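# Thin a branch by snapping off alternate fruitlets

## Task

Count the fruitlets on the branch starting at its tip, and break off the odd-numbered ones (first, third, fifth and so on) while the even-numbered ones stay attached. Every removed fruitlet must come to rest on the mat underneath, and letting it fall there straight from the branch is fine. Striking any fruitlet hard or gripping one at full force can cause failure. The result only counts if it holds without the robot propping anything up at the end.

## Robot and tools

Robot: one six-joint arm with a two-finger parallel gripper. A camera rides on the wrist, and two fixed head cameras look down on the table. Columns, in order: waist, shoulder, elbow, wrist pitch, wrist yaw, wrist roll, then gripper opening.

Frame: the scene origin sits on the tabletop straight under the arm base. +z is up, +x points forward, and +y is to the left when facing +x. The base may be slightly tilted. The reported hand position gets less accurate the farther the arm reaches. In the hand's own frame the fingers point along +x and close along y. end_effector_position is the point midway between the finger pads, about 3 to 4 cm short of the fingertips.

execute_actions takes "actions", a list holding zero or one item, and an optional "pictures" boolean (images come by default).
- Empty list: nothing moves; you get the current state.
- Motion: {"rows": [...], "steps": n}. There are 1 to 15 rows and n is 1 to 15 (15 if omitted). Each control step lasts 1/30 s and uses one row. If rows run out, the final row is reused.
- Wait: {"steps": n} with no rows and n up to 300. It returns once n steps have passed since the previous result, and your reply time counts toward them.
A refused call sends no command at all.

Row layout: one arm, so each row is a single list of 7 numbers, each in [-1, 1].
- Numbers 1 to 6 are joint offsets, not absolute poses. They are measured from the joint angles in the latest result that printed them. Before any such result exists in the scene, and for a second or later call within one reply, they are measured from where the arm was when the action began. They are never measured from the previous row. A row of all zeros therefore returns the arm to that reference.
- Scale for a value of 1.0: 0.9615 rad for waist, shoulder and elbow; 1.713 for wrist pitch; 1.767 for wrist yaw; 1.728 for wrist roll.
- Joint ranges (rad): waist -3.054 to 3.054; shoulder 0.000 to 3.142; elbow 0.000 to 2.356; wrist pitch -1.571 to 1.571; wrist yaw -1.571 to 1.571; wrist roll -3.142 to 3.142. The real stops can differ from these by up to 0.010 rad either way. A call is refused if it asks a joint to go more than 0.010 rad past its range. If a request goes beyond the real stop, the joint is clipped there and the result may print "joint sent to its limit". That note can concern an earlier, still-running action, and its absence does not prove there is room left.
- Number 7 is the opening, and it is absolute. +1 is fully open (pad gap 0.088 m). The empty fingers touch at about -0.80, and values down to -1 close no further. Going from fully open to shut takes at least about 0.5 s.

Motion limits: each step, a joint's target is kept within a fixed lead of its measured angle: 0.211 rad (waist, shoulder, elbow), 0.213 (pitch), 0.267 (yaw), 0.228 (roll). If the targets would carry the gripper more than 70 mm from where it is, all of them are scaled back. Large moves therefore need several calls. Friction can leave a joint short of its target, especially at long reach, and a tiny change may not happen at all. Check the printed angles after each move. Between calls the arm keeps heading toward the last row sent until it stalls or a step is HELD. The simulation runs on while you think, and commanding zeros is not the same as waiting.

Result lines:
- State line: gripper position (m), orientation quaternion (w, x, y, z) and velocities (m/s, rad/s) in the scene frame.
- Joint positions / Joint velocities: the six joints in rad and rad/s, followed by the pad gap in m and m/s.
- grip_measured: the finger opening on the same scale as your command. It carries a constant error of up to about 1 mm. While squeezing something firm it reads narrower than the real gap, by up to about 3 mm (0.061) at full force.
- "joint command not followed": the clearance check altered or blocked targets. A mounting block or post counts as part of the arm.
- HELD: marks steps where your row was not sent, in whole or in part.
- TORQUE FAULT: a joint reached its load limit. The arm halts for 10 s and the rest of the call is dropped. Load limits (N m): waist 17.4, shoulder 21.6, elbow 21.5, wrist pitch 5.67, wrist yaw 5.65, wrist roll 5.3. Carried weight counts toward them.
- MOTOR HOT: a motor has reached 50 °C or more. At 95 °C an OVER-TEMPERATURE FAULT holds the arm. If the motors stay too hot 30 to 60 s later, power is cut and the arm goes limp. Avoid long holds under load.

Gripping: the fingers move until grip_measured matches your number. To hold something, command about 0.07 below the current grip_measured; a smaller gap gives a gentler grip. Each pad pushes with about 34 to 49 N, and the first contact can spike harder. Pieces under about 3 mm thick get proportionally less force. Fruitlets are fragile, so grip them gently, never at full force, and do not bump them hard.

zoom_image: camera (cam_head_left, cam_head_right or cam_wrist) and region [x0, y0, x1, y1] in image pixels, with the origin at the top left. A region can be at most 504 x 504. All three images are 504 x 504. A calibration (pinhole plus radial distortion, K, D and T_world_to_cam) is provided. The wrist camera's pose is computed from the reported joint angles, and all calibrations can be off by a few degrees and millimetres.

show_instructions: no arguments; returns the scene's reference images. read_manual: optional section ("licences"); returns licence text. finished_scene: scene (integer, the current scene's number) ends and grades that scene, and it cannot be undone. Replying with no tool call ends the whole run.

Cautions: never knock or place anything off the table. Make sure each removed fruitlet lands on the mat and stays there. Don't leave the gripper supporting anything when you finish. Loose objects may occasionally get a brief nudge from outside. Drops, slips, slams and hard pushes all count against you.

Each tool is called after "Emit:" in YAML: its name, and indented under it one key for each argument.

Reference images:

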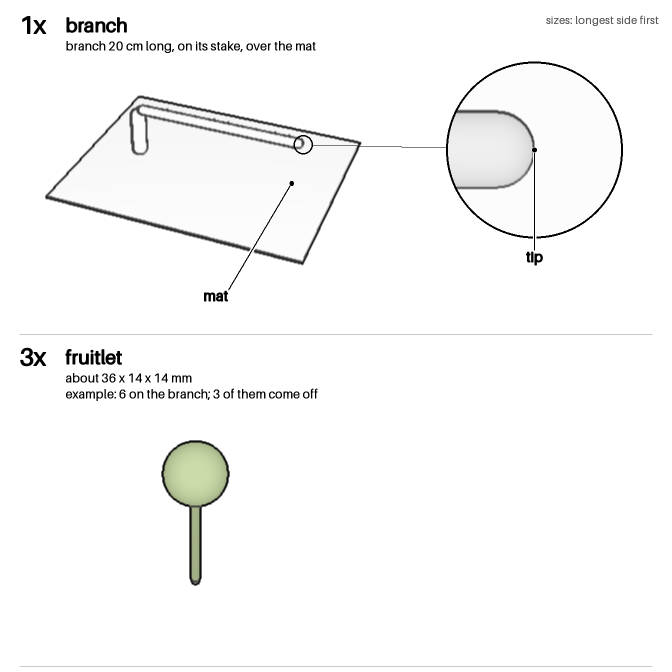

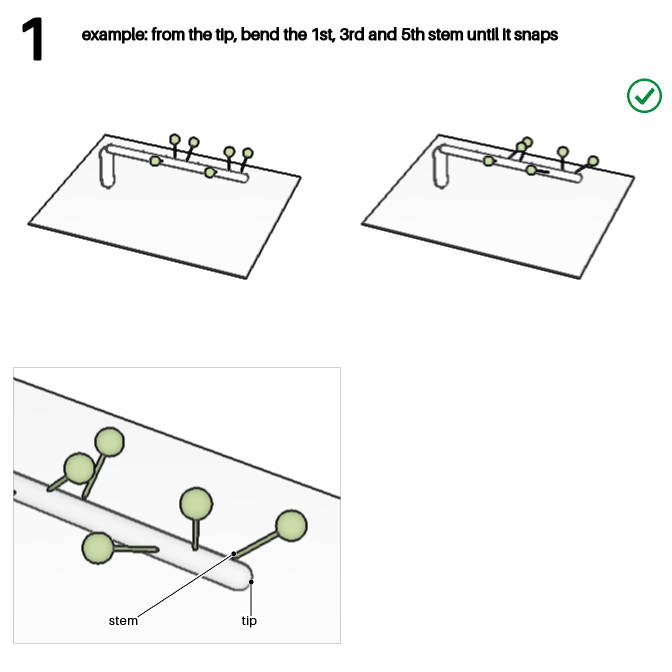

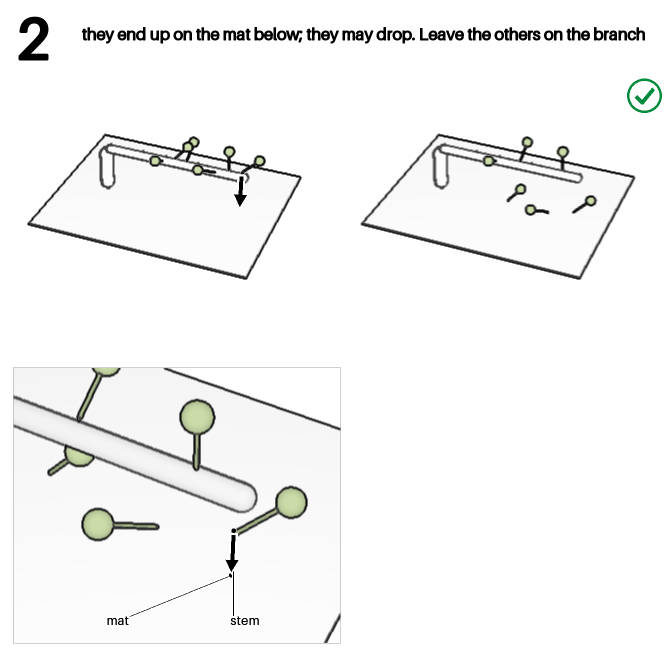

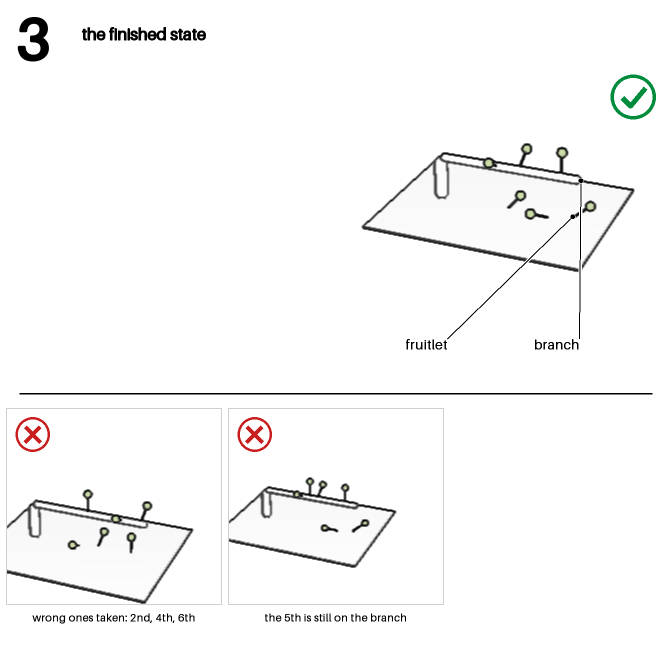

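## Session

Emit:
execute_actions:
  actions: []

Scene clock: 0.00 s of 4200.00 s.
end_effector_position=(+0.3195, -0.0281, +0.3218) grip_measured=-0.010 end_effector_quat_wxyz=(+0.903, +0.430, -0.015, -0.015) end_effector_velocity=(-0.000, +0.003, -0.003) end_effector_angular_velocity=(-0.021, +0.009, +0.016)
Joint positions: [0.658 1.517 0.295 1.272 0.675 0.068 0.039]
Joint velocities: [-0.002 -0.002 -0.002 -0.022 -0.007 -0.007  0.   ]
Motor temperatures (°C, as the motors report them): [22 25 23 24 25 21]
Heat: hottest shoulder 25 °C (+0.0 °C/min).

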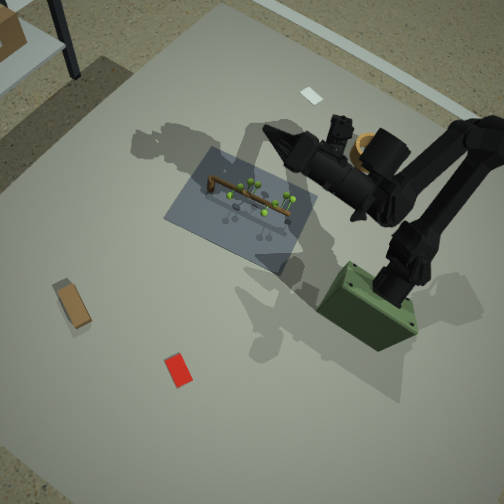

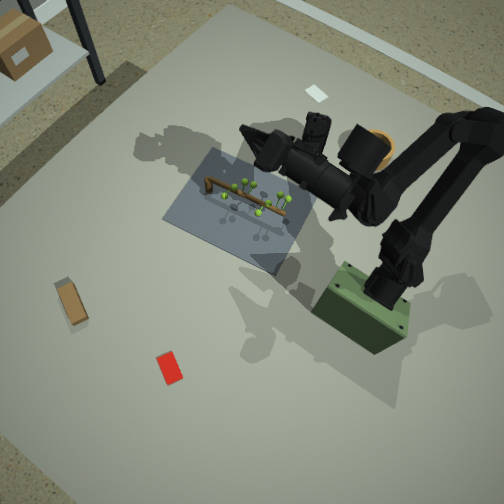

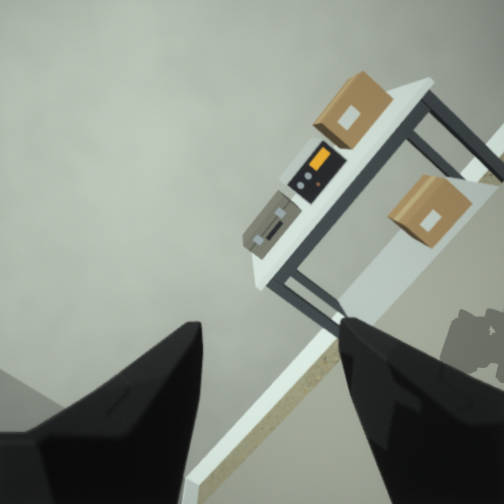

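Emit:
zoom_image:
  camera: "cam_head_left"
  region: [160, 140, 320, 280]

Emit:
zoom_image:
  camera: "cam_head_right"
  region: [160, 140, 320, 280]

Region (160, 140, 320, 280) of cam_head_left's 504x504 image, scaled by 3.150, with more detail than that image has; it fills the top 441 rows of this view, and the rest is white.

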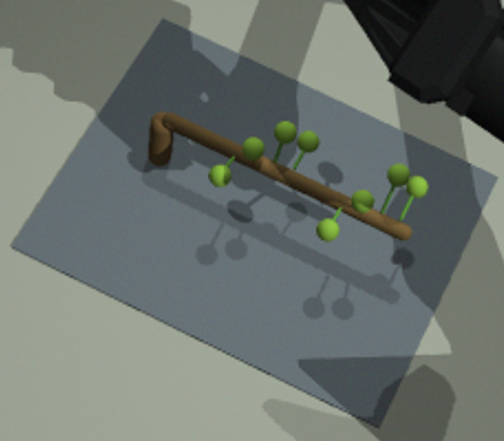

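Region (160, 140, 320, 280) of cam_head_right's 504x504 image, scaled by 3.150, with more detail than that image has; it fills the top 441 rows of this view, and the rest is white.

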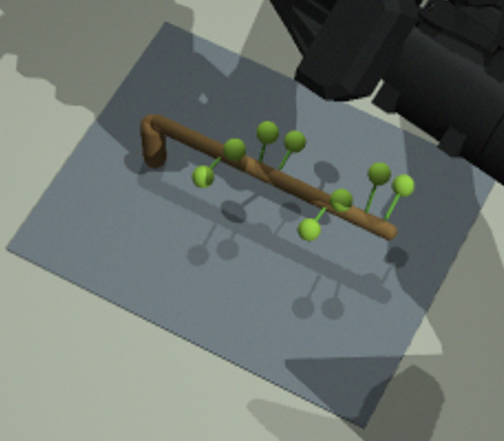

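Emit:
zoom_image:
  camera: "cam_head_left"
  region: [200, 165, 305, 225]

Emit:
zoom_image:
  camera: "cam_head_right"
  region: [195, 165, 300, 225]

Region (200, 165, 305, 225) of cam_head_left's 504x504 image, scaled by 4.800, with more detail than that image has; it fills the top 288 rows of this view, and the rest is white.

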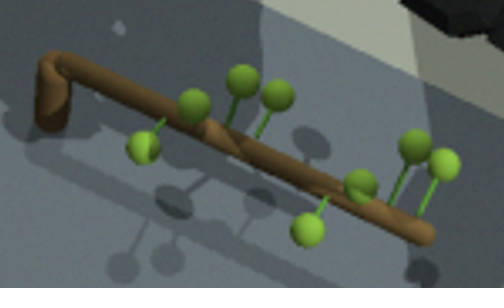

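Region (195, 165, 300, 225) of cam_head_right's 504x504 image, scaled by 4.800, with more detail than that image has; it fills the top 288 rows of this view, and the rest is white.

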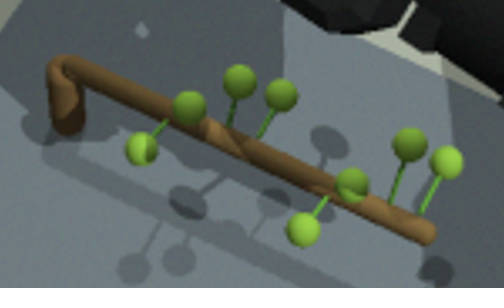

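Emit:
execute_actions:
  actions:
    - {"rows": [[-0.133,0.25,0.66,-0.785,0.01,0.09,0.0]], "steps": 15}
  pictures: false

Emit:
execute_actions:
  actions:
    - {"steps": 30}
  pictures: false

Scene clock: 120.50 s of 4200.00 s.
end_effector_position=(+0.4322, -0.0074, +0.3257) grip_measured=-0.004 end_effector_quat_wxyz=(+0.911, +0.372, +0.177, -0.026) end_effector_velocity=(-0.093, +0.147, -0.227) end_effector_angular_velocity=(-0.861, +1.013, +1.015)
Joint positions: [0.536 1.741 0.925 0.417 0.69  0.218 0.039]
Joint velocities: [-0.002 -0.002  0.081 -1.751  0.007 -0.007  0.   ]
Motor temperatures (°C, as the motors report them): [24 25 27 26 25 21]
Heat: hottest elbow 27 °C (+1.0 °C/min).
Steps of this call (steps 1 to 90: nothing new was sent; then 117.00 s passed at rest; steps 91 to 105: all 15 steps of this action). Readings (joint positions):
91: [0.646 1.543 0.322 1.241 0.677 0.099]
92: [0.616 1.589 0.376 1.179 0.684 0.136]
94: [0.567 1.684 0.501 1.048 0.685 0.177]
98: [0.537 1.745 0.711 0.809 0.690 0.208]
105: the state above

Scene clock: 121.50 s of 4200.00 s.
end_effector_position=(+0.3866, +0.0262, +0.2535) grip_measured=-0.004 end_effector_quat_wxyz=(+0.907, +0.216, +0.361, +0.033) end_effector_velocity=(+0.001, -0.000, +0.000) end_effector_angular_velocity=(+0.003, -0.005, +0.004)
Joint positions: [ 0.535  1.752  0.926 -0.07   0.691  0.219  0.039]
Joint velocities: [-0.002 -0.002 -0.002  0.007 -0.007 -0.007 -0.   ]
Motor temperatures (°C, as the motors report them): [24 25 27 26 25 21]
Heat: hottest elbow 27 °C (+1.0 °C/min).
Steps of this call (steps 1 to 30: the robot went on to your last target). Readings (joint positions):
1: [0.536 1.742 0.926 0.357 0.690 0.218]
2: [0.536 1.745 0.926 0.295 0.690 0.218]
4: [0.536 1.750 0.926 0.178 0.690 0.218]
8: [0.535 1.751 0.926 -0.006 0.690 0.219]
30: the state above
The arm was judged still, so your last target was given up. Only a new action makes it travel on or press farther. Fingers that are still opening or closing keep moving.

Emit:
execute_actions:
  actions:
    - {"rows": [[-0.137,0.31,0.62,-0.787,0.011,0.096,1.0]], "steps": 15}
  pictures: false

Emit:
execute_actions:
  actions:
    - {"steps": 30}

Scene clock: 129.07 s of 4200.00 s.
end_effector_position=(+0.4098, -0.0162, +0.2279) grip_measured=+0.985 end_effector_quat_wxyz=(+0.812, +0.118, +0.571, +0.003) end_effector_velocity=(-0.273, -0.064, -0.102) end_effector_angular_velocity=(-0.652, +1.073, +1.090)
Joint positions: [ 0.407  2.031  1.52  -0.93   0.711  0.379  0.087]
Joint velocities: [-0.002 -0.007  0.042 -1.707 -0.007 -0.007  0.003]
Motor temperatures (°C, as the motors report them): [24 25 28 26 25 21]
Heat: hottest elbow 28 °C (+1.0 °C/min).
Steps of this call (steps 1 to 90: nothing new was sent; then 4.07 s passed at rest; steps 91 to 105: all 15 steps of this action). Readings (joint positions):
91: [0.528 1.780 0.958 -0.125 0.692 0.253]
92: [0.505 1.824 1.016 -0.181 0.699 0.292]
94: [0.451 1.932 1.145 -0.290 0.703 0.337]
98: [0.400 2.038 1.348 -0.537 0.705 0.369]
105: the state above

Scene clock: 130.07 s of 4200.00 s.
end_effector_position=(+0.3301, -0.0450, +0.2081) grip_measured=+0.992 end_effector_quat_wxyz=(+0.707, -0.056, +0.702, +0.059) end_effector_velocity=(+0.000, +0.001, -0.001) end_effector_angular_velocity=(+0.009, +0.001, -0.014)
Joint positions: [ 0.407  2.043  1.52  -1.416  0.711  0.38   0.088]
Joint velocities: [-0.002 -0.002 -0.002  0.007 -0.007  0.007 -0.   ]
Motor temperatures (°C, as the motors report them): [25 25 28 26 25 21]
Heat: hottest elbow 28 °C (+1.0 °C/min).
Steps of this call (steps 1 to 30: the robot went on to your last target). Readings (joint positions):
1: [0.407 2.032 1.520 -0.989 0.711 0.379]
2: [0.407 2.036 1.520 -1.050 0.711 0.379]
4: [0.407 2.042 1.520 -1.166 0.711 0.379]
8: [0.407 2.043 1.520 -1.352 0.711 0.380]
30: the state above
The arm was judged still, so your last target was given up. Only a new action makes it travel on or press farther. Fingers that are still opening or closing keep moving.
camera_calibration (this result's frames):
cam_wrist: T_world_to_cam=[[0.154283, -0.9878, 0.0211534, -0.092499], [-0.943495, -0.14094, 0.299923, 0.277126], [-0.293282, -0.066231, -0.953729, 0.365883], [0, 0, 0, 1]] pos_world=[0.383045, -0.0280796, 0.267793]

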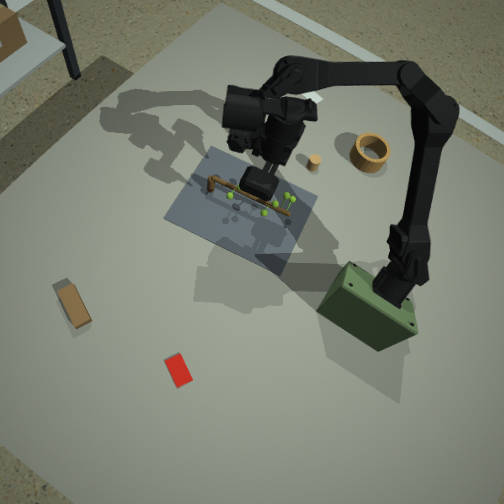

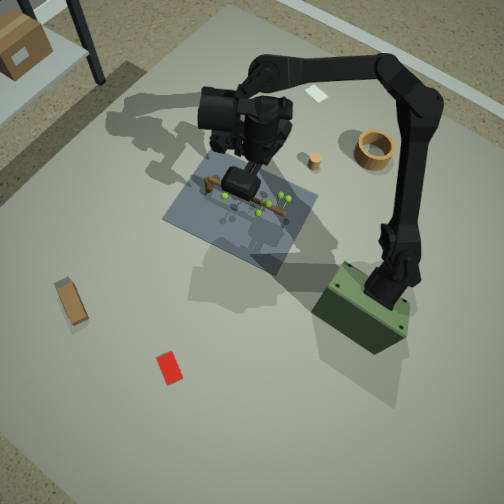

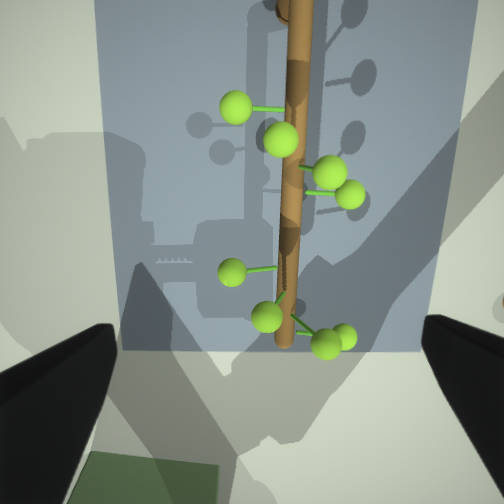

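Emit:
zoom_image:
  camera: "cam_wrist"
  region: [200, 240, 380, 370]

Emit:
zoom_image:
  camera: "cam_wrist"
  region: [200, 80, 380, 220]

Region (200, 240, 380, 370) of cam_wrist's 504x504 image, scaled by 2.800, with more detail than that image has.

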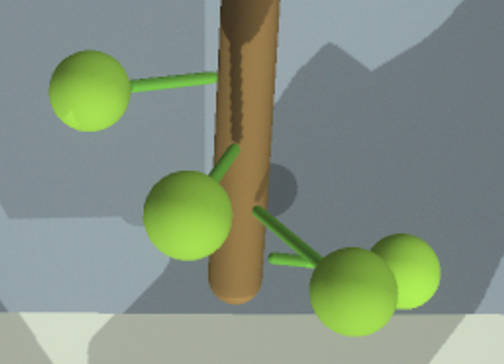

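Region (200, 80, 380, 220) of cam_wrist's 504x504 image, scaled by 2.800, with more detail than that image has.

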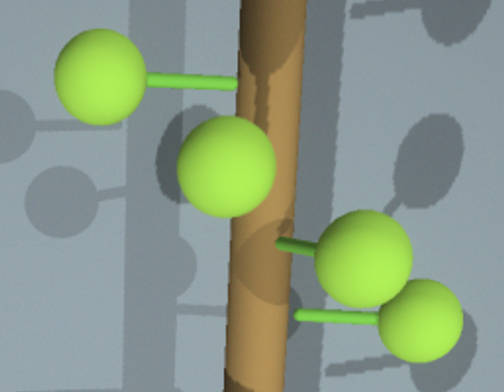

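Emit:
execute_actions:
  actions:
    - {"rows": [[0.012,-0.055,-0.068,0.001,-0.003,0.009,1.0],[0.022,-0.11,-0.135,0.002,-0.005,0.017,1.0],[0.033,-0.165,-0.2,0.003,-0.008,0.026,1.0],[0.046,-0.218,-0.271,0.004,-0.011,0.036,1.0]], "steps": 15}
  pictures: false

Emit:
execute_actions:
  actions:
    - {"steps": 15}

Scene clock: 160.33 s of 4200.00 s.
end_effector_position=(+0.2723, -0.0586, +0.2073) grip_measured=+0.992 end_effector_quat_wxyz=(+0.705, -0.058, +0.704, +0.059) end_effector_velocity=(-0.009, -0.000, -0.007) end_effector_angular_velocity=(-0.010, +0.033, +0.011)
Joint positions: [ 0.451  1.842  1.27  -1.411  0.693  0.436  0.088]
Joint velocities: [-0.007 -0.002 -0.032 -0.007 -0.007  0.007 -0.   ]
Motor temperatures (°C, as the motors report them): [27 26 27 25 25 21]
Heat: hottest waist 27 °C (+0.0 °C/min).
Steps of this call (steps 1 to 90: nothing new was sent; then 26.77 s passed at rest; steps 91 to 105: all 15 steps of this action). Readings (joint positions):
91: [0.407 2.037 1.513 -1.412 0.711 0.382]
92: [0.410 2.021 1.489 -1.408 0.711 0.388]
94: [0.423 1.958 1.402 -1.408 0.704 0.406]
98: [0.449 1.856 1.296 -1.415 0.695 0.429]
105: the state above

Scene clock: 160.83 s of 4200.00 s.
end_effector_position=(+0.2720, -0.0588, +0.2073) grip_measured=+0.992 end_effector_quat_wxyz=(+0.705, -0.058, +0.704, +0.059) end_effector_velocity=(-0.002, -0.001, -0.001) end_effector_angular_velocity=(+0.003, +0.011, +0.010)
Joint positions: [ 0.451  1.84   1.269 -1.411  0.693  0.437  0.088]
Joint velocities: [-0.002 -0.002 -0.002 -0.007 -0.007 -0.007 -0.   ]
Motor temperatures (°C, as the motors report them): [27 26 27 25 25 21]
Heat: hottest waist 27 °C (+0.0 °C/min).
Steps of this call (steps 1 to 15: the robot went on to your last target). Readings (joint positions):
1: [0.451 1.842 1.270 -1.411 0.693 0.436]
2: [0.451 1.841 1.270 -1.411 0.693 0.436]
4: [0.451 1.841 1.270 -1.411 0.693 0.437]
8: [0.451 1.840 1.269 -1.411 0.693 0.437]
15: the state above
The arm was judged still, so your last target was given up. Only a new action makes it travel on or press farther. Fingers that are still opening or closing keep moving.
camera_calibration (this result's frames):
cam_wrist: T_world_to_cam=[[0.15715, -0.987301, 0.023266, -0.0983392], [-0.941341, -0.142627, 0.305834, 0.21874], [-0.298632, -0.069963, -0.9518, 0.348], [0, 0, 0, 1]] pos_world=[0.325287, -0.0415449, 0.266616]

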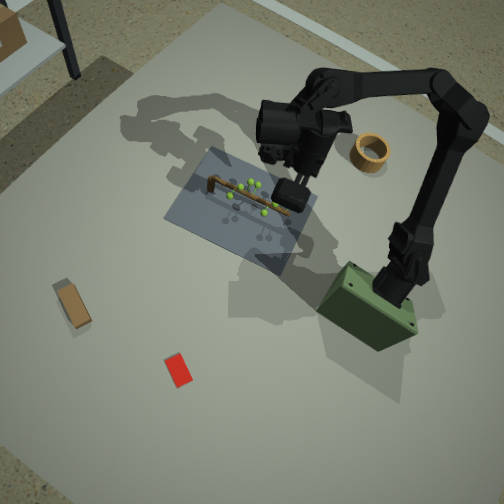

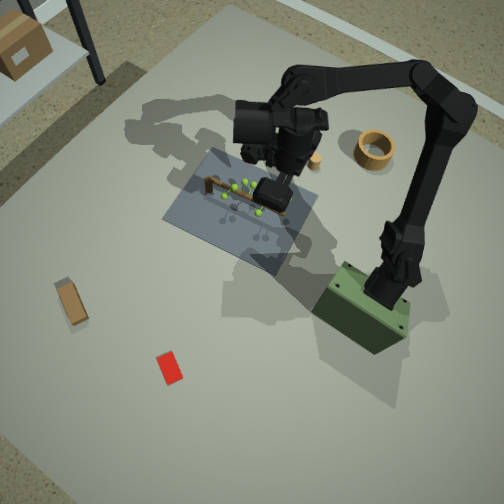

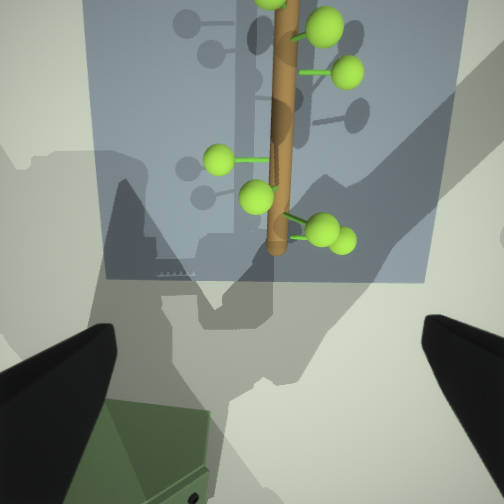

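Emit:
zoom_image:
  camera: "cam_wrist"
  region: [190, 130, 370, 290]

Emit:
zoom_image:
  camera: "cam_wrist"
  region: [200, 0, 380, 110]

Region (190, 130, 370, 290) of cam_wrist's 504x504 image, scaled by 2.800, with more detail than that image has.

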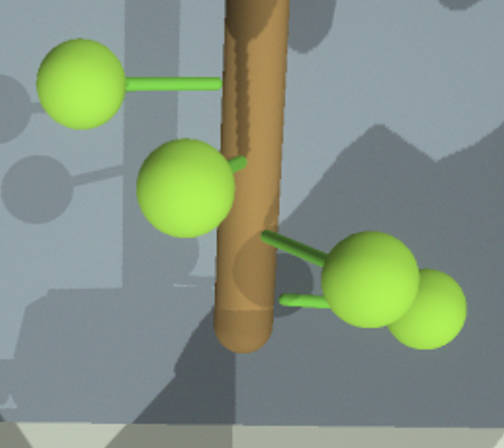

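Region (200, 0, 380, 110) of cam_wrist's 504x504 image, scaled by 2.800, with more detail than that image has.

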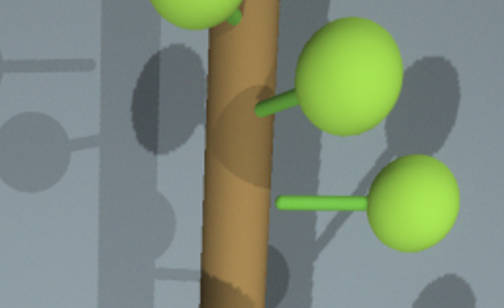

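Emit:
execute_actions:
  actions:
    - {"rows": [[-0.023,-0.007,-0.04,0.029,0.004,-0.013,1.0],[-0.046,-0.013,-0.079,0.057,0.009,-0.026,1.0],[-0.07,-0.02,-0.118,0.086,0.013,-0.038,1.0],[-0.093,-0.026,-0.158,0.114,0.017,-0.051,1.0],[-0.116,-0.033,-0.198,0.143,0.022,-0.064,1.0],[-0.139,-0.0395,-0.237,0.1716,0.026,-0.077,1.0]], "steps": 15}
  pictures: false

Emit:
execute_actions:
  actions:
    - {"steps": 15}

Scene clock: 281.33 s of 4200.00 s.
end_effector_position=(+0.2666, -0.0582, +0.1466) grip_measured=+0.992 end_effector_quat_wxyz=(+0.705, -0.046, +0.707, +0.048) end_effector_velocity=(+0.002, -0.001, -0.000) end_effector_angular_velocity=(+0.011, -0.039, -0.018)
Joint positions: [ 0.322  1.81   1.053 -1.124  0.737  0.311  0.088]
Joint velocities: [-0.002 -0.032 -0.027  0.051  0.007 -0.022 -0.   ]
Motor temperatures (°C, as the motors report them): [28 28 26 24 25 21]
Heat: hottest waist 28 °C (+0.0 °C/min).
Steps of this call (steps 1 to 90: nothing new was sent; then 117.00 s passed at rest; steps 91 to 105: all 15 steps of this action). Readings (joint positions):
91: [0.450 1.840 1.264 -1.401 0.693 0.437]
92: [0.446 1.836 1.252 -1.377 0.696 0.429]
94: [0.422 1.827 1.206 -1.311 0.706 0.398]
98: [0.342 1.817 1.090 -1.176 0.729 0.334]
105: the state above

Scene clock: 281.83 s of 4200.00 s.
end_effector_position=(+0.2666, -0.0578, +0.1462) grip_measured=+0.992 end_effector_quat_wxyz=(+0.705, -0.046, +0.706, +0.048) end_effector_velocity=(+0.000, +0.001, -0.000) end_effector_angular_velocity=(+0.009, -0.000, +0.001)
Joint positions: [ 0.322  1.809  1.05  -1.119  0.737  0.309  0.088]
Joint velocities: [-0.002 -0.002 -0.002  0.007 -0.007 -0.007 -0.   ]
Motor temperatures (°C, as the motors report them): [28 28 26 24 25 21]
Heat: hottest waist 28 °C (+0.0 °C/min).
Steps of this call (steps 1 to 15: the robot went on to your last target). Readings (joint positions):
1: [0.322 1.809 1.053 -1.123 0.737 0.310]
2: [0.322 1.809 1.052 -1.121 0.737 0.310]
4: [0.322 1.809 1.051 -1.120 0.737 0.309]
8: [0.322 1.809 1.050 -1.119 0.737 0.309]
15: the state above
The arm was judged still, so your last target was given up. Only a new action makes it travel on or press farther. Fingers that are still opening or closing keep moving.
camera_calibration (this result's frames):
cam_wrist: T_world_to_cam=[[0.12569, -0.991824, 0.0220553, -0.0868316], [-0.944731, -0.112877, 0.307802, 0.23478], [-0.302796, -0.0595238, -0.951195, 0.289933], [0, 0, 0, 1]] pos_world=[0.320509, -0.0423625, 0.205432]

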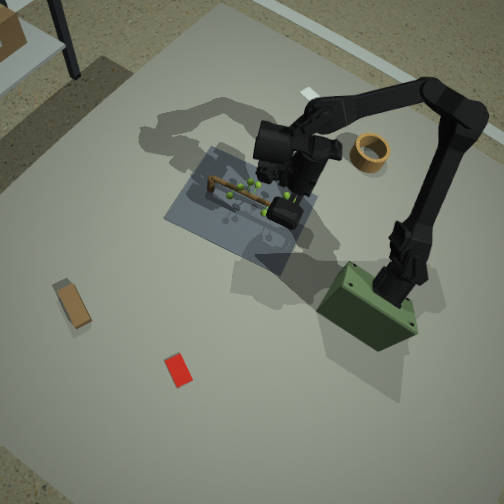

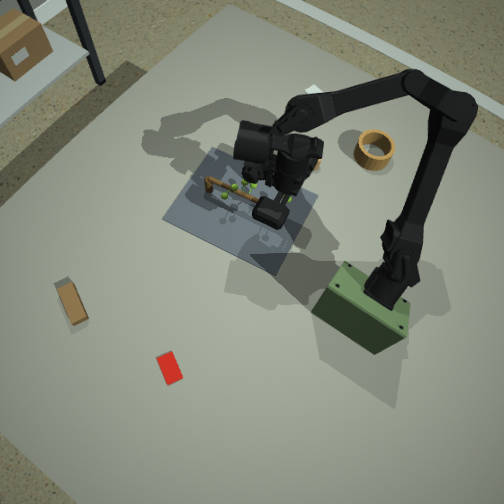

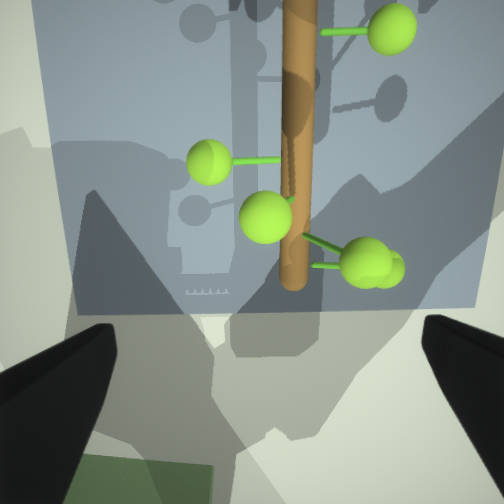

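Emit:
execute_actions:
  actions:
    - {"rows": [[-0.012,0.001,-0.014,0.01,0.002,-0.008,1.0],[-0.021,0.002,-0.024,0.02,0.003,-0.015,1.0],[-0.03,0.003,-0.033,0.03,0.005,-0.021,1.0],[-0.039,0.003,-0.043,0.04,0.006,-0.028,1.0],[-0.048,0.004,-0.052,0.05,0.007,-0.034,1.0],[-0.057,0.005,-0.062,0.059,0.009,-0.041,1.0],[-0.066,0.006,-0.071,0.069,0.01,-0.047,1.0],[-0.075,0.006,-0.081,0.079,0.011,-0.054,1.0],[-0.084,0.007,-0.09,0.089,0.013,-0.06,1.0],[-0.0936,0.008,-0.1,0.0987,0.014,-0.067,1.0]], "steps": 15}
  pictures: false

Emit:
execute_actions:
  actions:
    - {"steps": 15}

Scene clock: 316.27 s of 4200.00 s.
end_effector_position=(+0.2664, -0.0610, +0.1151) grip_measured=+0.992 end_effector_quat_wxyz=(+0.705, -0.045, +0.706, +0.047) end_effector_velocity=(+0.007, +0.003, -0.007) end_effector_angular_velocity=(+0.010, -0.039, +0.005)
Joint positions: [ 0.237  1.809  0.965 -0.96   0.759  0.203  0.088]
Joint velocities: [-0.017 -0.002 -0.027  0.095  0.007 -0.066 -0.   ]
Motor temperatures (°C, as the motors report them): [28 28 26 24 25 21]
Heat: hottest waist 28 °C (+0.0 °C/min).
Steps of this call (steps 1 to 90: nothing new was sent; then 30.93 s passed at rest; steps 91 to 105: all 15 steps of this action). Readings (joint positions):
91: [0.321 1.809 1.049 -1.116 0.737 0.307]
92: [0.319 1.809 1.047 -1.108 0.738 0.302]
94: [0.310 1.809 1.037 -1.085 0.741 0.287]
98: [0.277 1.809 1.004 -1.027 0.749 0.248]
105: the state above

Scene clock: 316.77 s of 4200.00 s.
end_effector_position=(+0.2670, -0.0607, +0.1146) grip_measured=+0.992 end_effector_quat_wxyz=(+0.706, -0.045, +0.705, +0.047) end_effector_velocity=(-0.001, -0.000, +0.000) end_effector_angular_velocity=(+0.006, +0.006, +0.022)
Joint positions: [ 0.236  1.809  0.963 -0.952  0.76   0.198  0.088]
Joint velocities: [-0.002 -0.002  0.002 -0.007 -0.007 -0.022  0.   ]
Motor temperatures (°C, as the motors report them): [28 28 26 24 25 21]
Heat: hottest waist 28 °C (+0.0 °C/min).
Steps of this call (steps 1 to 15: the robot went on to your last target). Readings (joint positions):
1: [0.237 1.809 0.964 -0.957 0.759 0.202]
2: [0.237 1.809 0.964 -0.955 0.759 0.201]
4: [0.237 1.809 0.964 -0.954 0.759 0.199]
8: [0.237 1.809 0.963 -0.953 0.760 0.198]
15: the state above
The arm was judged still, so your last target was given up. Only a new action makes it travel on or press farther. Fingers that are still opening or closing keep moving.
camera_calibration (this result's frames):
cam_wrist: T_world_to_cam=[[0.122202, -0.992266, 0.0218, -0.0881116], [-0.945799, -0.109765, 0.30564, 0.24532], [-0.300883, -0.0579682, -0.951898, 0.259515], [0, 0, 0, 1]] pos_world=[0.320875, -0.0454589, 0.173973]

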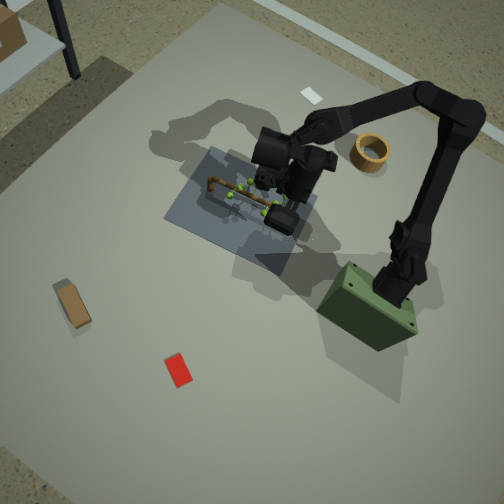

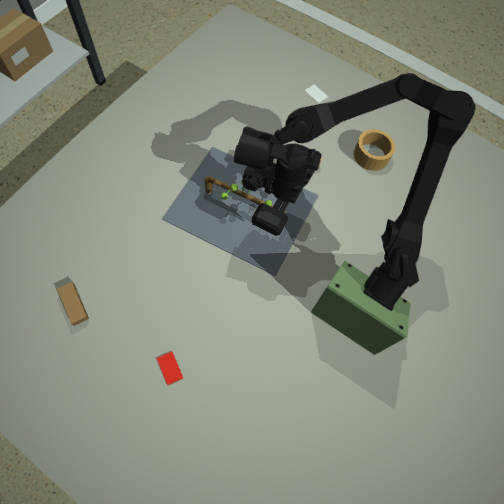

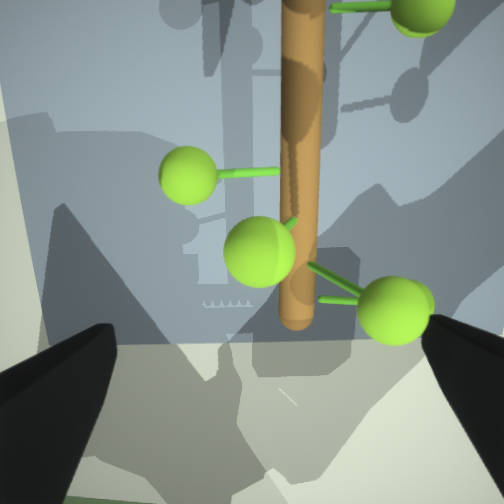

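Emit:
execute_actions:
  actions:
    - {"rows": [[-0.009,0.01,-0.012,0.006,0.001,-0.006,1.0],[-0.013,0.012,-0.016,0.011,0.002,-0.009,1.0],[-0.017,0.013,-0.02,0.016,0.002,-0.012,1.0],[-0.021,0.014,-0.024,0.021,0.003,-0.015,1.0],[-0.025,0.016,-0.028,0.026,0.003,-0.018,1.0],[-0.029,0.017,-0.032,0.031,0.004,-0.021,1.0],[-0.033,0.019,-0.036,0.036,0.004,-0.024,1.0],[-0.037,0.02,-0.04,0.041,0.005,-0.027,1.0],[-0.041,0.021,-0.044,0.046,0.005,-0.03,1.0],[-0.045,0.023,-0.048,0.051,0.006,-0.033,1.0],[-0.049,0.024,-0.052,0.056,0.006,-0.036,1.0],[-0.053,0.026,-0.056,0.061,0.007,-0.04,1.0],[-0.057,0.027,-0.06,0.0654,0.007,-0.043,1.0]], "steps": 15}
  pictures: false

Emit:
execute_actions:
  actions:
    - {"steps": 15}

Scene clock: 346.77 s of 4200.00 s.
end_effector_position=(+0.2670, -0.0603, +0.0961) grip_measured=+0.992 end_effector_quat_wxyz=(+0.705, -0.046, +0.706, +0.047) end_effector_velocity=(-0.008, +0.002, -0.027) end_effector_angular_velocity=(+0.011, +0.033, +0.019)
Joint positions: [ 0.191  1.824  0.918 -0.853  0.77   0.136  0.088]
Joint velocities: [-0.066  0.022 -0.066  0.11  -0.007 -0.081 -0.   ]
Motor temperatures (°C, as the motors report them): [28 28 26 24 25 21]
Heat: hottest waist 28 °C (+0.0 °C/min).
Steps of this call (steps 1 to 90: nothing new was sent; then 26.50 s passed at rest; steps 91 to 105: all 15 steps of this action). Readings (joint positions):
91: [0.236 1.809 0.962 -0.950 0.760 0.197]
92: [0.235 1.809 0.961 -0.946 0.760 0.195]
94: [0.231 1.810 0.956 -0.935 0.761 0.188]
98: [0.216 1.814 0.943 -0.905 0.764 0.169]
105: the state above

Scene clock: 347.27 s of 4200.00 s.
end_effector_position=(+0.2672, -0.0601, +0.0946) grip_measured=+0.992 end_effector_quat_wxyz=(+0.706, -0.046, +0.705, +0.048) end_effector_velocity=(+0.000, +0.001, -0.000) end_effector_angular_velocity=(+0.008, -0.001, +0.015)
Joint positions: [ 0.187  1.825  0.914 -0.842  0.771  0.129  0.088]
Joint velocities: [-0.002 -0.002 -0.002  0.007 -0.007 -0.022 -0.   ]
Motor temperatures (°C, as the motors report them): [28 28 26 24 25 21]
Heat: hottest waist 28 °C (+0.0 °C/min).
Steps of this call (steps 1 to 15: the robot went on to your last target). Readings (joint positions):
1: [0.189 1.824 0.916 -0.850 0.770 0.134]
2: [0.188 1.825 0.915 -0.848 0.770 0.132]
4: [0.187 1.825 0.914 -0.845 0.771 0.131]
8: [0.187 1.825 0.914 -0.843 0.771 0.129]
15: the state above
camera_calibration (this result's frames):
cam_wrist: T_world_to_cam=[[0.124777, -0.991921, 0.0228772, -0.0879106], [-0.945495, -0.111884, 0.305812, 0.25142], [-0.300782, -0.0597885, -0.951817, 0.240414], [0, 0, 0, 1]] pos_world=[0.320997, -0.0446967, 0.153955]

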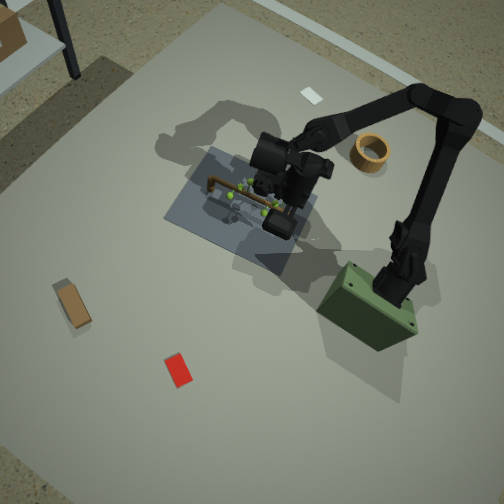

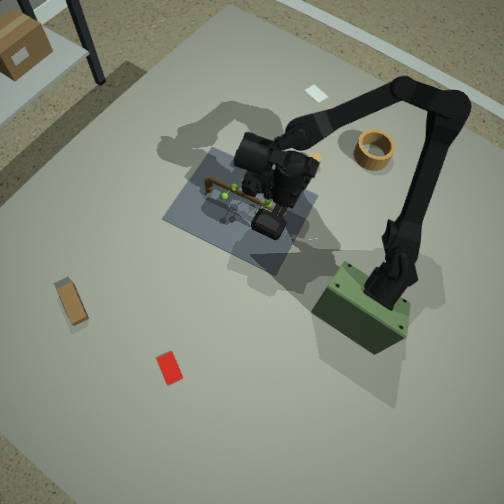

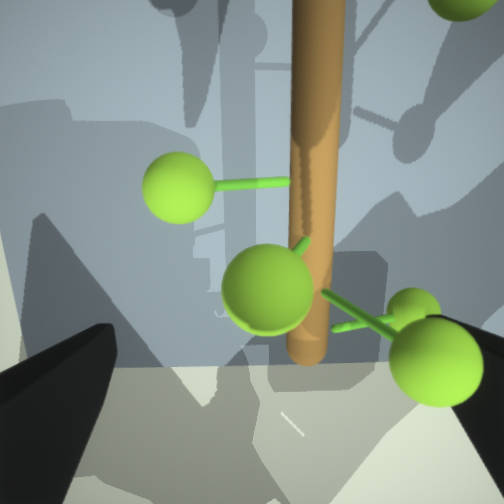

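Emit:
execute_actions:
  actions:
    - {"rows": [[-0.007,0.012,-0.011,0.005,0.001,-0.005,1.0],[-0.01,0.014,-0.014,0.009,0.001,-0.007,1.0],[-0.012,0.016,-0.017,0.013,0.001,-0.009,1.0],[-0.015,0.018,-0.02,0.017,0.002,-0.01,1.0],[-0.017,0.02,-0.023,0.021,0.002,-0.012,1.0],[-0.02,0.022,-0.026,0.025,0.002,-0.014,1.0],[-0.022,0.024,-0.029,0.029,0.002,-0.016,1.0],[-0.025,0.027,-0.032,0.033,0.003,-0.018,1.0],[-0.027,0.029,-0.035,0.037,0.003,-0.02,1.0],[-0.03,0.031,-0.0385,0.0414,0.003,-0.0214,1.0]], "steps": 15}
  pictures: false

Emit:
execute_actions:
  actions:
    - {"steps": 15}

Scene clock: 366.13 s of 4200.00 s.
end_effector_position=(+0.2660, -0.0571, +0.0823) grip_measured=+0.992 end_effector_quat_wxyz=(+0.704, -0.047, +0.707, +0.048) end_effector_velocity=(+0.003, +0.005, -0.004) end_effector_angular_velocity=(+0.027, -0.015, -0.009)
Joint positions: [ 0.164  1.844  0.885 -0.777  0.774  0.099  0.088]
Joint velocities: [-0.007  0.002 -0.012  0.051 -0.022 -0.022  0.   ]
Motor temperatures (°C, as the motors report them): [28 27 26 24 25 21]
Heat: hottest waist 28 °C (+0.0 °C/min).
Steps of this call (steps 1 to 15: the robot went on to your last target; steps 16 to 90: nothing new was sent; then 15.37 s passed at rest; steps 91 to 105: all 15 steps of this action). Readings (joint positions):
91: [0.187 1.825 0.913 -0.841 0.771 0.128]
92: [0.187 1.825 0.912 -0.838 0.771 0.127]
94: [0.184 1.827 0.909 -0.828 0.771 0.123]
98: [0.175 1.834 0.898 -0.804 0.772 0.112]
105: the state above

Scene clock: 366.63 s of 4200.00 s.
end_effector_position=(+0.2665, -0.0569, +0.0822) grip_measured=+0.992 end_effector_quat_wxyz=(+0.705, -0.046, +0.706, +0.048) end_effector_velocity=(+0.000, -0.002, -0.001) end_effector_angular_velocity=(-0.006, -0.002, -0.003)
Joint positions: [ 0.164  1.844  0.885 -0.773  0.774  0.097  0.088]
Joint velocities: [-0.007 -0.002 -0.002  0.007  0.007 -0.007 -0.   ]
Motor temperatures (°C, as the motors report them): [28 27 26 24 25 21]
Heat: hottest waist 28 °C (+0.0 °C/min).
Steps of this call (steps 1 to 15: the robot went on to your last target). Readings (joint positions):
1: [0.164 1.844 0.885 -0.776 0.774 0.099]
2: [0.164 1.844 0.885 -0.775 0.774 0.098]
4: [0.164 1.844 0.885 -0.774 0.774 0.098]
8: [0.164 1.844 0.885 -0.774 0.774 0.097]
15: the state above
The arm was judged still, so your last target was given up. Only a new action makes it travel on or press farther. Fingers that are still opening or closing keep moving.
camera_calibration (this result's frames):
cam_wrist: T_world_to_cam=[[0.125683, -0.991824, 0.0220957, -0.0845017], [-0.944793, -0.11287, 0.307614, 0.254524], [-0.302605, -0.0595376, -0.951255, 0.22907], [0, 0, 0, 1]] pos_world=[0.320411, -0.0414443, 0.141476]

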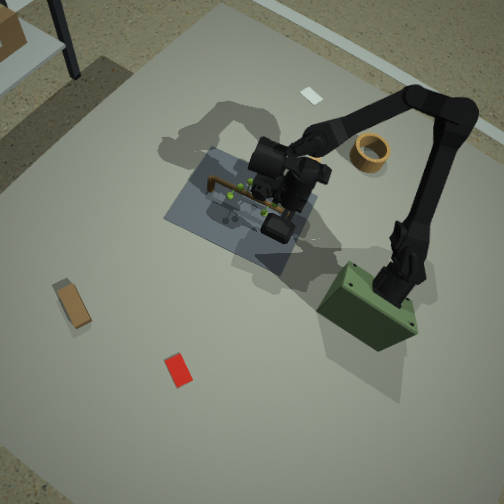

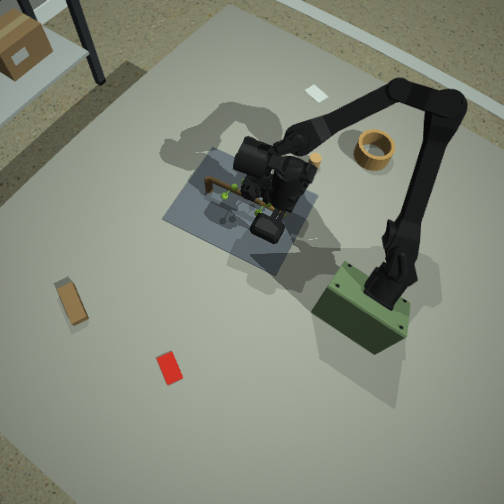

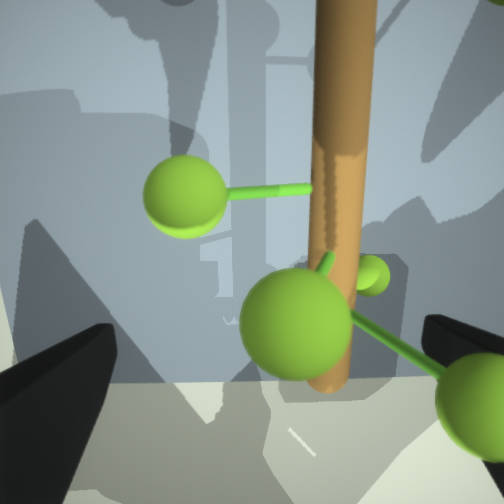

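Emit:
execute_actions:
  actions:
    - {"rows": [[0.004,-0.014,0.01,-0.01,-0.001,0.008,1.0],[0.01,-0.02,0.018,-0.02,-0.002,0.013,1.0],[0.017,-0.026,0.026,-0.031,-0.003,0.019,1.0],[0.025,-0.031,0.034,-0.042,-0.004,0.025,1.0],[0.033,-0.035,0.043,-0.053,-0.005,0.031,1.0],[0.042,-0.038,0.051,-0.064,-0.005,0.037,1.0],[0.05,-0.04,0.059,-0.074,-0.006,0.043,1.0],[0.059,-0.042,0.068,-0.085,-0.007,0.049,1.0],[0.068,-0.043,0.076,-0.096,-0.008,0.055,1.0],[0.076,-0.044,0.084,-0.106,-0.009,0.061,1.0]], "steps": 15}
  pictures: false

Emit:
execute_actions:
  actions:
    - {"steps": 12}
  pictures: false

Scene clock: 407.50 s of 4200.00 s.
end_effector_position=(+0.2671, -0.0606, +0.1141) grip_measured=+0.992 end_effector_quat_wxyz=(+0.707, -0.045, +0.704, +0.047) end_effector_velocity=(-0.012, -0.003, +0.005) end_effector_angular_velocity=(-0.012, +0.049, +0.028)
Joint positions: [ 0.236  1.808  0.958 -0.945  0.761  0.193  0.088]
Joint velocities: [ 0.012 -0.002  0.012 -0.095 -0.007  0.037 -0.   ]
Motor temperatures (°C, as the motors report them): [28 27 26 24 25 21]
Heat: hottest waist 28 °C (+0.0 °C/min).
Steps of this call (steps 1 to 90: nothing new was sent; then 37.37 s passed at rest; steps 91 to 105: all 15 steps of this action). Readings (joint positions):
91: [0.164 1.844 0.885 -0.774 0.774 0.097]
92: [0.164 1.843 0.886 -0.781 0.774 0.099]
94: [0.171 1.838 0.893 -0.808 0.773 0.113]
98: [0.199 1.820 0.923 -0.872 0.768 0.151]
105: the state above

Scene clock: 407.90 s of 4200.00 s.
end_effector_position=(+0.2661, -0.0610, +0.1143) grip_measured=+0.992 end_effector_quat_wxyz=(+0.705, -0.046, +0.706, +0.047) end_effector_velocity=(-0.007, -0.002, -0.000) end_effector_angular_velocity=(-0.002, +0.029, +0.016)
Joint positions: [ 0.236  1.808  0.959 -0.953  0.76   0.198  0.088]
Joint velocities: [-0.002 -0.002 -0.002 -0.037 -0.007  0.007 -0.   ]
Motor temperatures (°C, as the motors report them): [28 27 26 24 25 21]
Heat: hottest waist 28 °C (+0.0 °C/min).
Steps of this call (steps 1 to 12: the robot went on to your last target). Readings (joint positions):
1: [0.236 1.808 0.959 -0.947 0.761 0.194]
2: [0.236 1.808 0.959 -0.949 0.761 0.195]
4: [0.236 1.808 0.959 -0.951 0.760 0.197]
8: [0.236 1.808 0.959 -0.952 0.760 0.197]
12: the state above

Emit:
execute_actions:
  actions:
    - {"rows": [[-0.006,0.012,0.025,-0.003,0.001,-0.004,1.0],[-0.008,0.028,0.048,-0.005,0.001,-0.005,1.0],[-0.01,0.048,0.075,-0.008,0.001,-0.006,1.0],[-0.012,0.07,0.104,-0.01,0.002,-0.008,1.0],[-0.014,0.094,0.134,-0.013,0.002,-0.009,1.0],[-0.016,0.118,0.165,-0.015,0.002,-0.01,1.0],[-0.018,0.142,0.195,-0.018,0.002,-0.012,1.0],[-0.02,0.166,0.226,-0.02,0.003,-0.013,1.0],[-0.022,0.19,0.256,-0.023,0.003,-0.014,1.0],[-0.024,0.214,0.287,-0.025,0.003,-0.016,1.0],[-0.025,0.238,0.316,-0.028,0.003,-0.017,1.0],[-0.027,0.262,0.344,-0.03,0.004,-0.018,1.0],[-0.028,0.284,0.37,-0.033,0.004,-0.02,1.0],[-0.029,0.303,0.39,-0.035,0.004,-0.021,1.0],[-0.03,0.318,0.4035,-0.0377,0.004,-0.022,1.0]], "steps": 15}
  pictures: false

Emit:
execute_actions:
  actions:
    - {"steps": 18}

Scene clock: 422.03 s of 4200.00 s.
end_effector_position=(+0.3418, -0.0496, +0.1184) grip_measured=+0.992 end_effector_quat_wxyz=(+0.710, -0.040, +0.701, +0.044) end_effector_velocity=(+0.135, +0.048, -0.022) end_effector_angular_velocity=(-0.014, +0.039, +0.062)
Joint positions: [ 0.216  2.052  1.29  -1.002  0.765  0.17   0.088]
Joint velocities: [-0.032  0.569  0.652 -0.11   0.007 -0.066 -0.   ]
Motor temperatures (°C, as the motors report them): [29 28 26 24 25 21]
Heat: hottest waist 29 °C (+1.0 °C/min).
Steps of this call (steps 1 to 15: the robot went on to your last target; steps 16 to 90: nothing new was sent; then 10.63 s passed at rest; steps 91 to 105: all 15 steps of this action). Readings (joint positions):
91: [0.236 1.808 0.962 -0.955 0.760 0.198]
92: [0.236 1.810 0.968 -0.958 0.760 0.198]
94: [0.234 1.827 0.998 -0.963 0.760 0.196]
98: [0.227 1.900 1.101 -0.975 0.762 0.187]
105: the state above

Scene clock: 422.63 s of 4200.00 s.
end_effector_position=(+0.3513, -0.0451, +0.1156) grip_measured=+0.992 end_effector_quat_wxyz=(+0.707, -0.044, +0.704, +0.047) end_effector_velocity=(+0.000, +0.002, +0.001) end_effector_angular_velocity=(+0.008, -0.005, +0.019)
Joint positions: [ 0.213  2.1    1.341 -1.015  0.765  0.165  0.088]
Joint velocities: [ 0.002 -0.002 -0.002  0.007 -0.007 -0.022 -0.   ]
Motor temperatures (°C, as the motors report them): [29 28 26 24 25 21]
Heat: hottest waist 29 °C (+1.0 °C/min).
Steps of this call (steps 1 to 18: the robot went on to your last target). Readings (joint positions):
1: [0.215 2.067 1.308 -1.004 0.765 0.169]
2: [0.214 2.079 1.320 -1.006 0.765 0.168]
4: [0.214 2.092 1.330 -1.012 0.765 0.166]
8: [0.213 2.099 1.338 -1.014 0.765 0.165]
18: the state above
camera_calibration (this result's frames):
cam_wrist: T_world_to_cam=[[0.121506, -0.992354, 0.0216834, -0.0827002], [-0.946629, -0.109282, 0.303236, 0.327048], [-0.298547, -0.0573711, -0.952669, 0.286015], [0, 0, 0, 1]] pos_world=[0.405031, -0.0299185, 0.175098]

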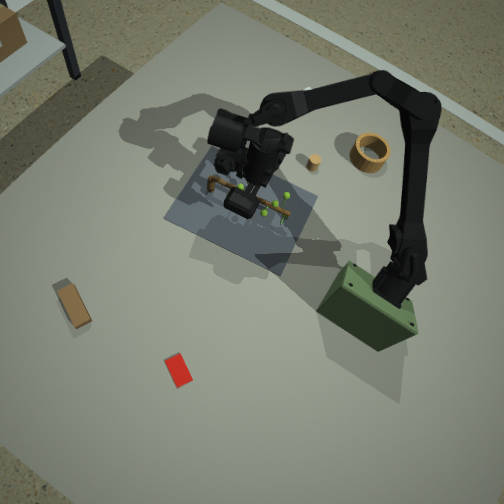

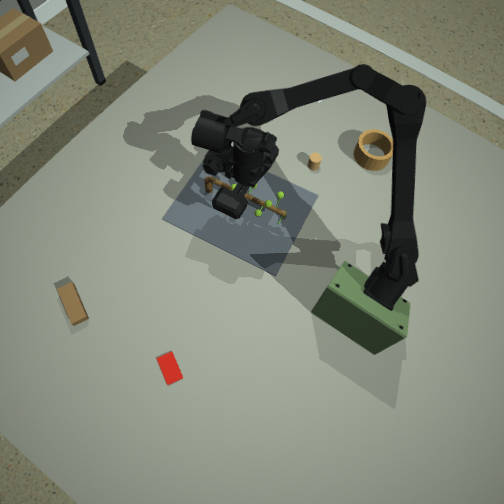

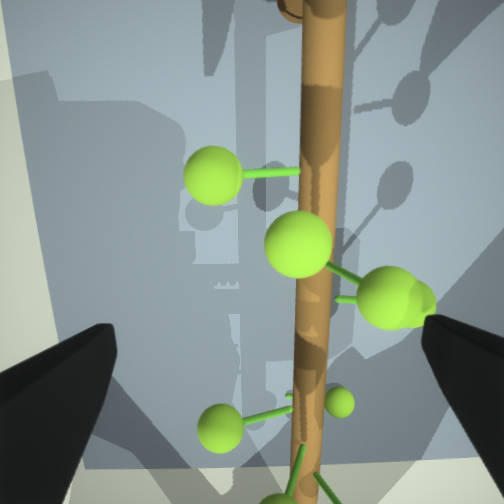

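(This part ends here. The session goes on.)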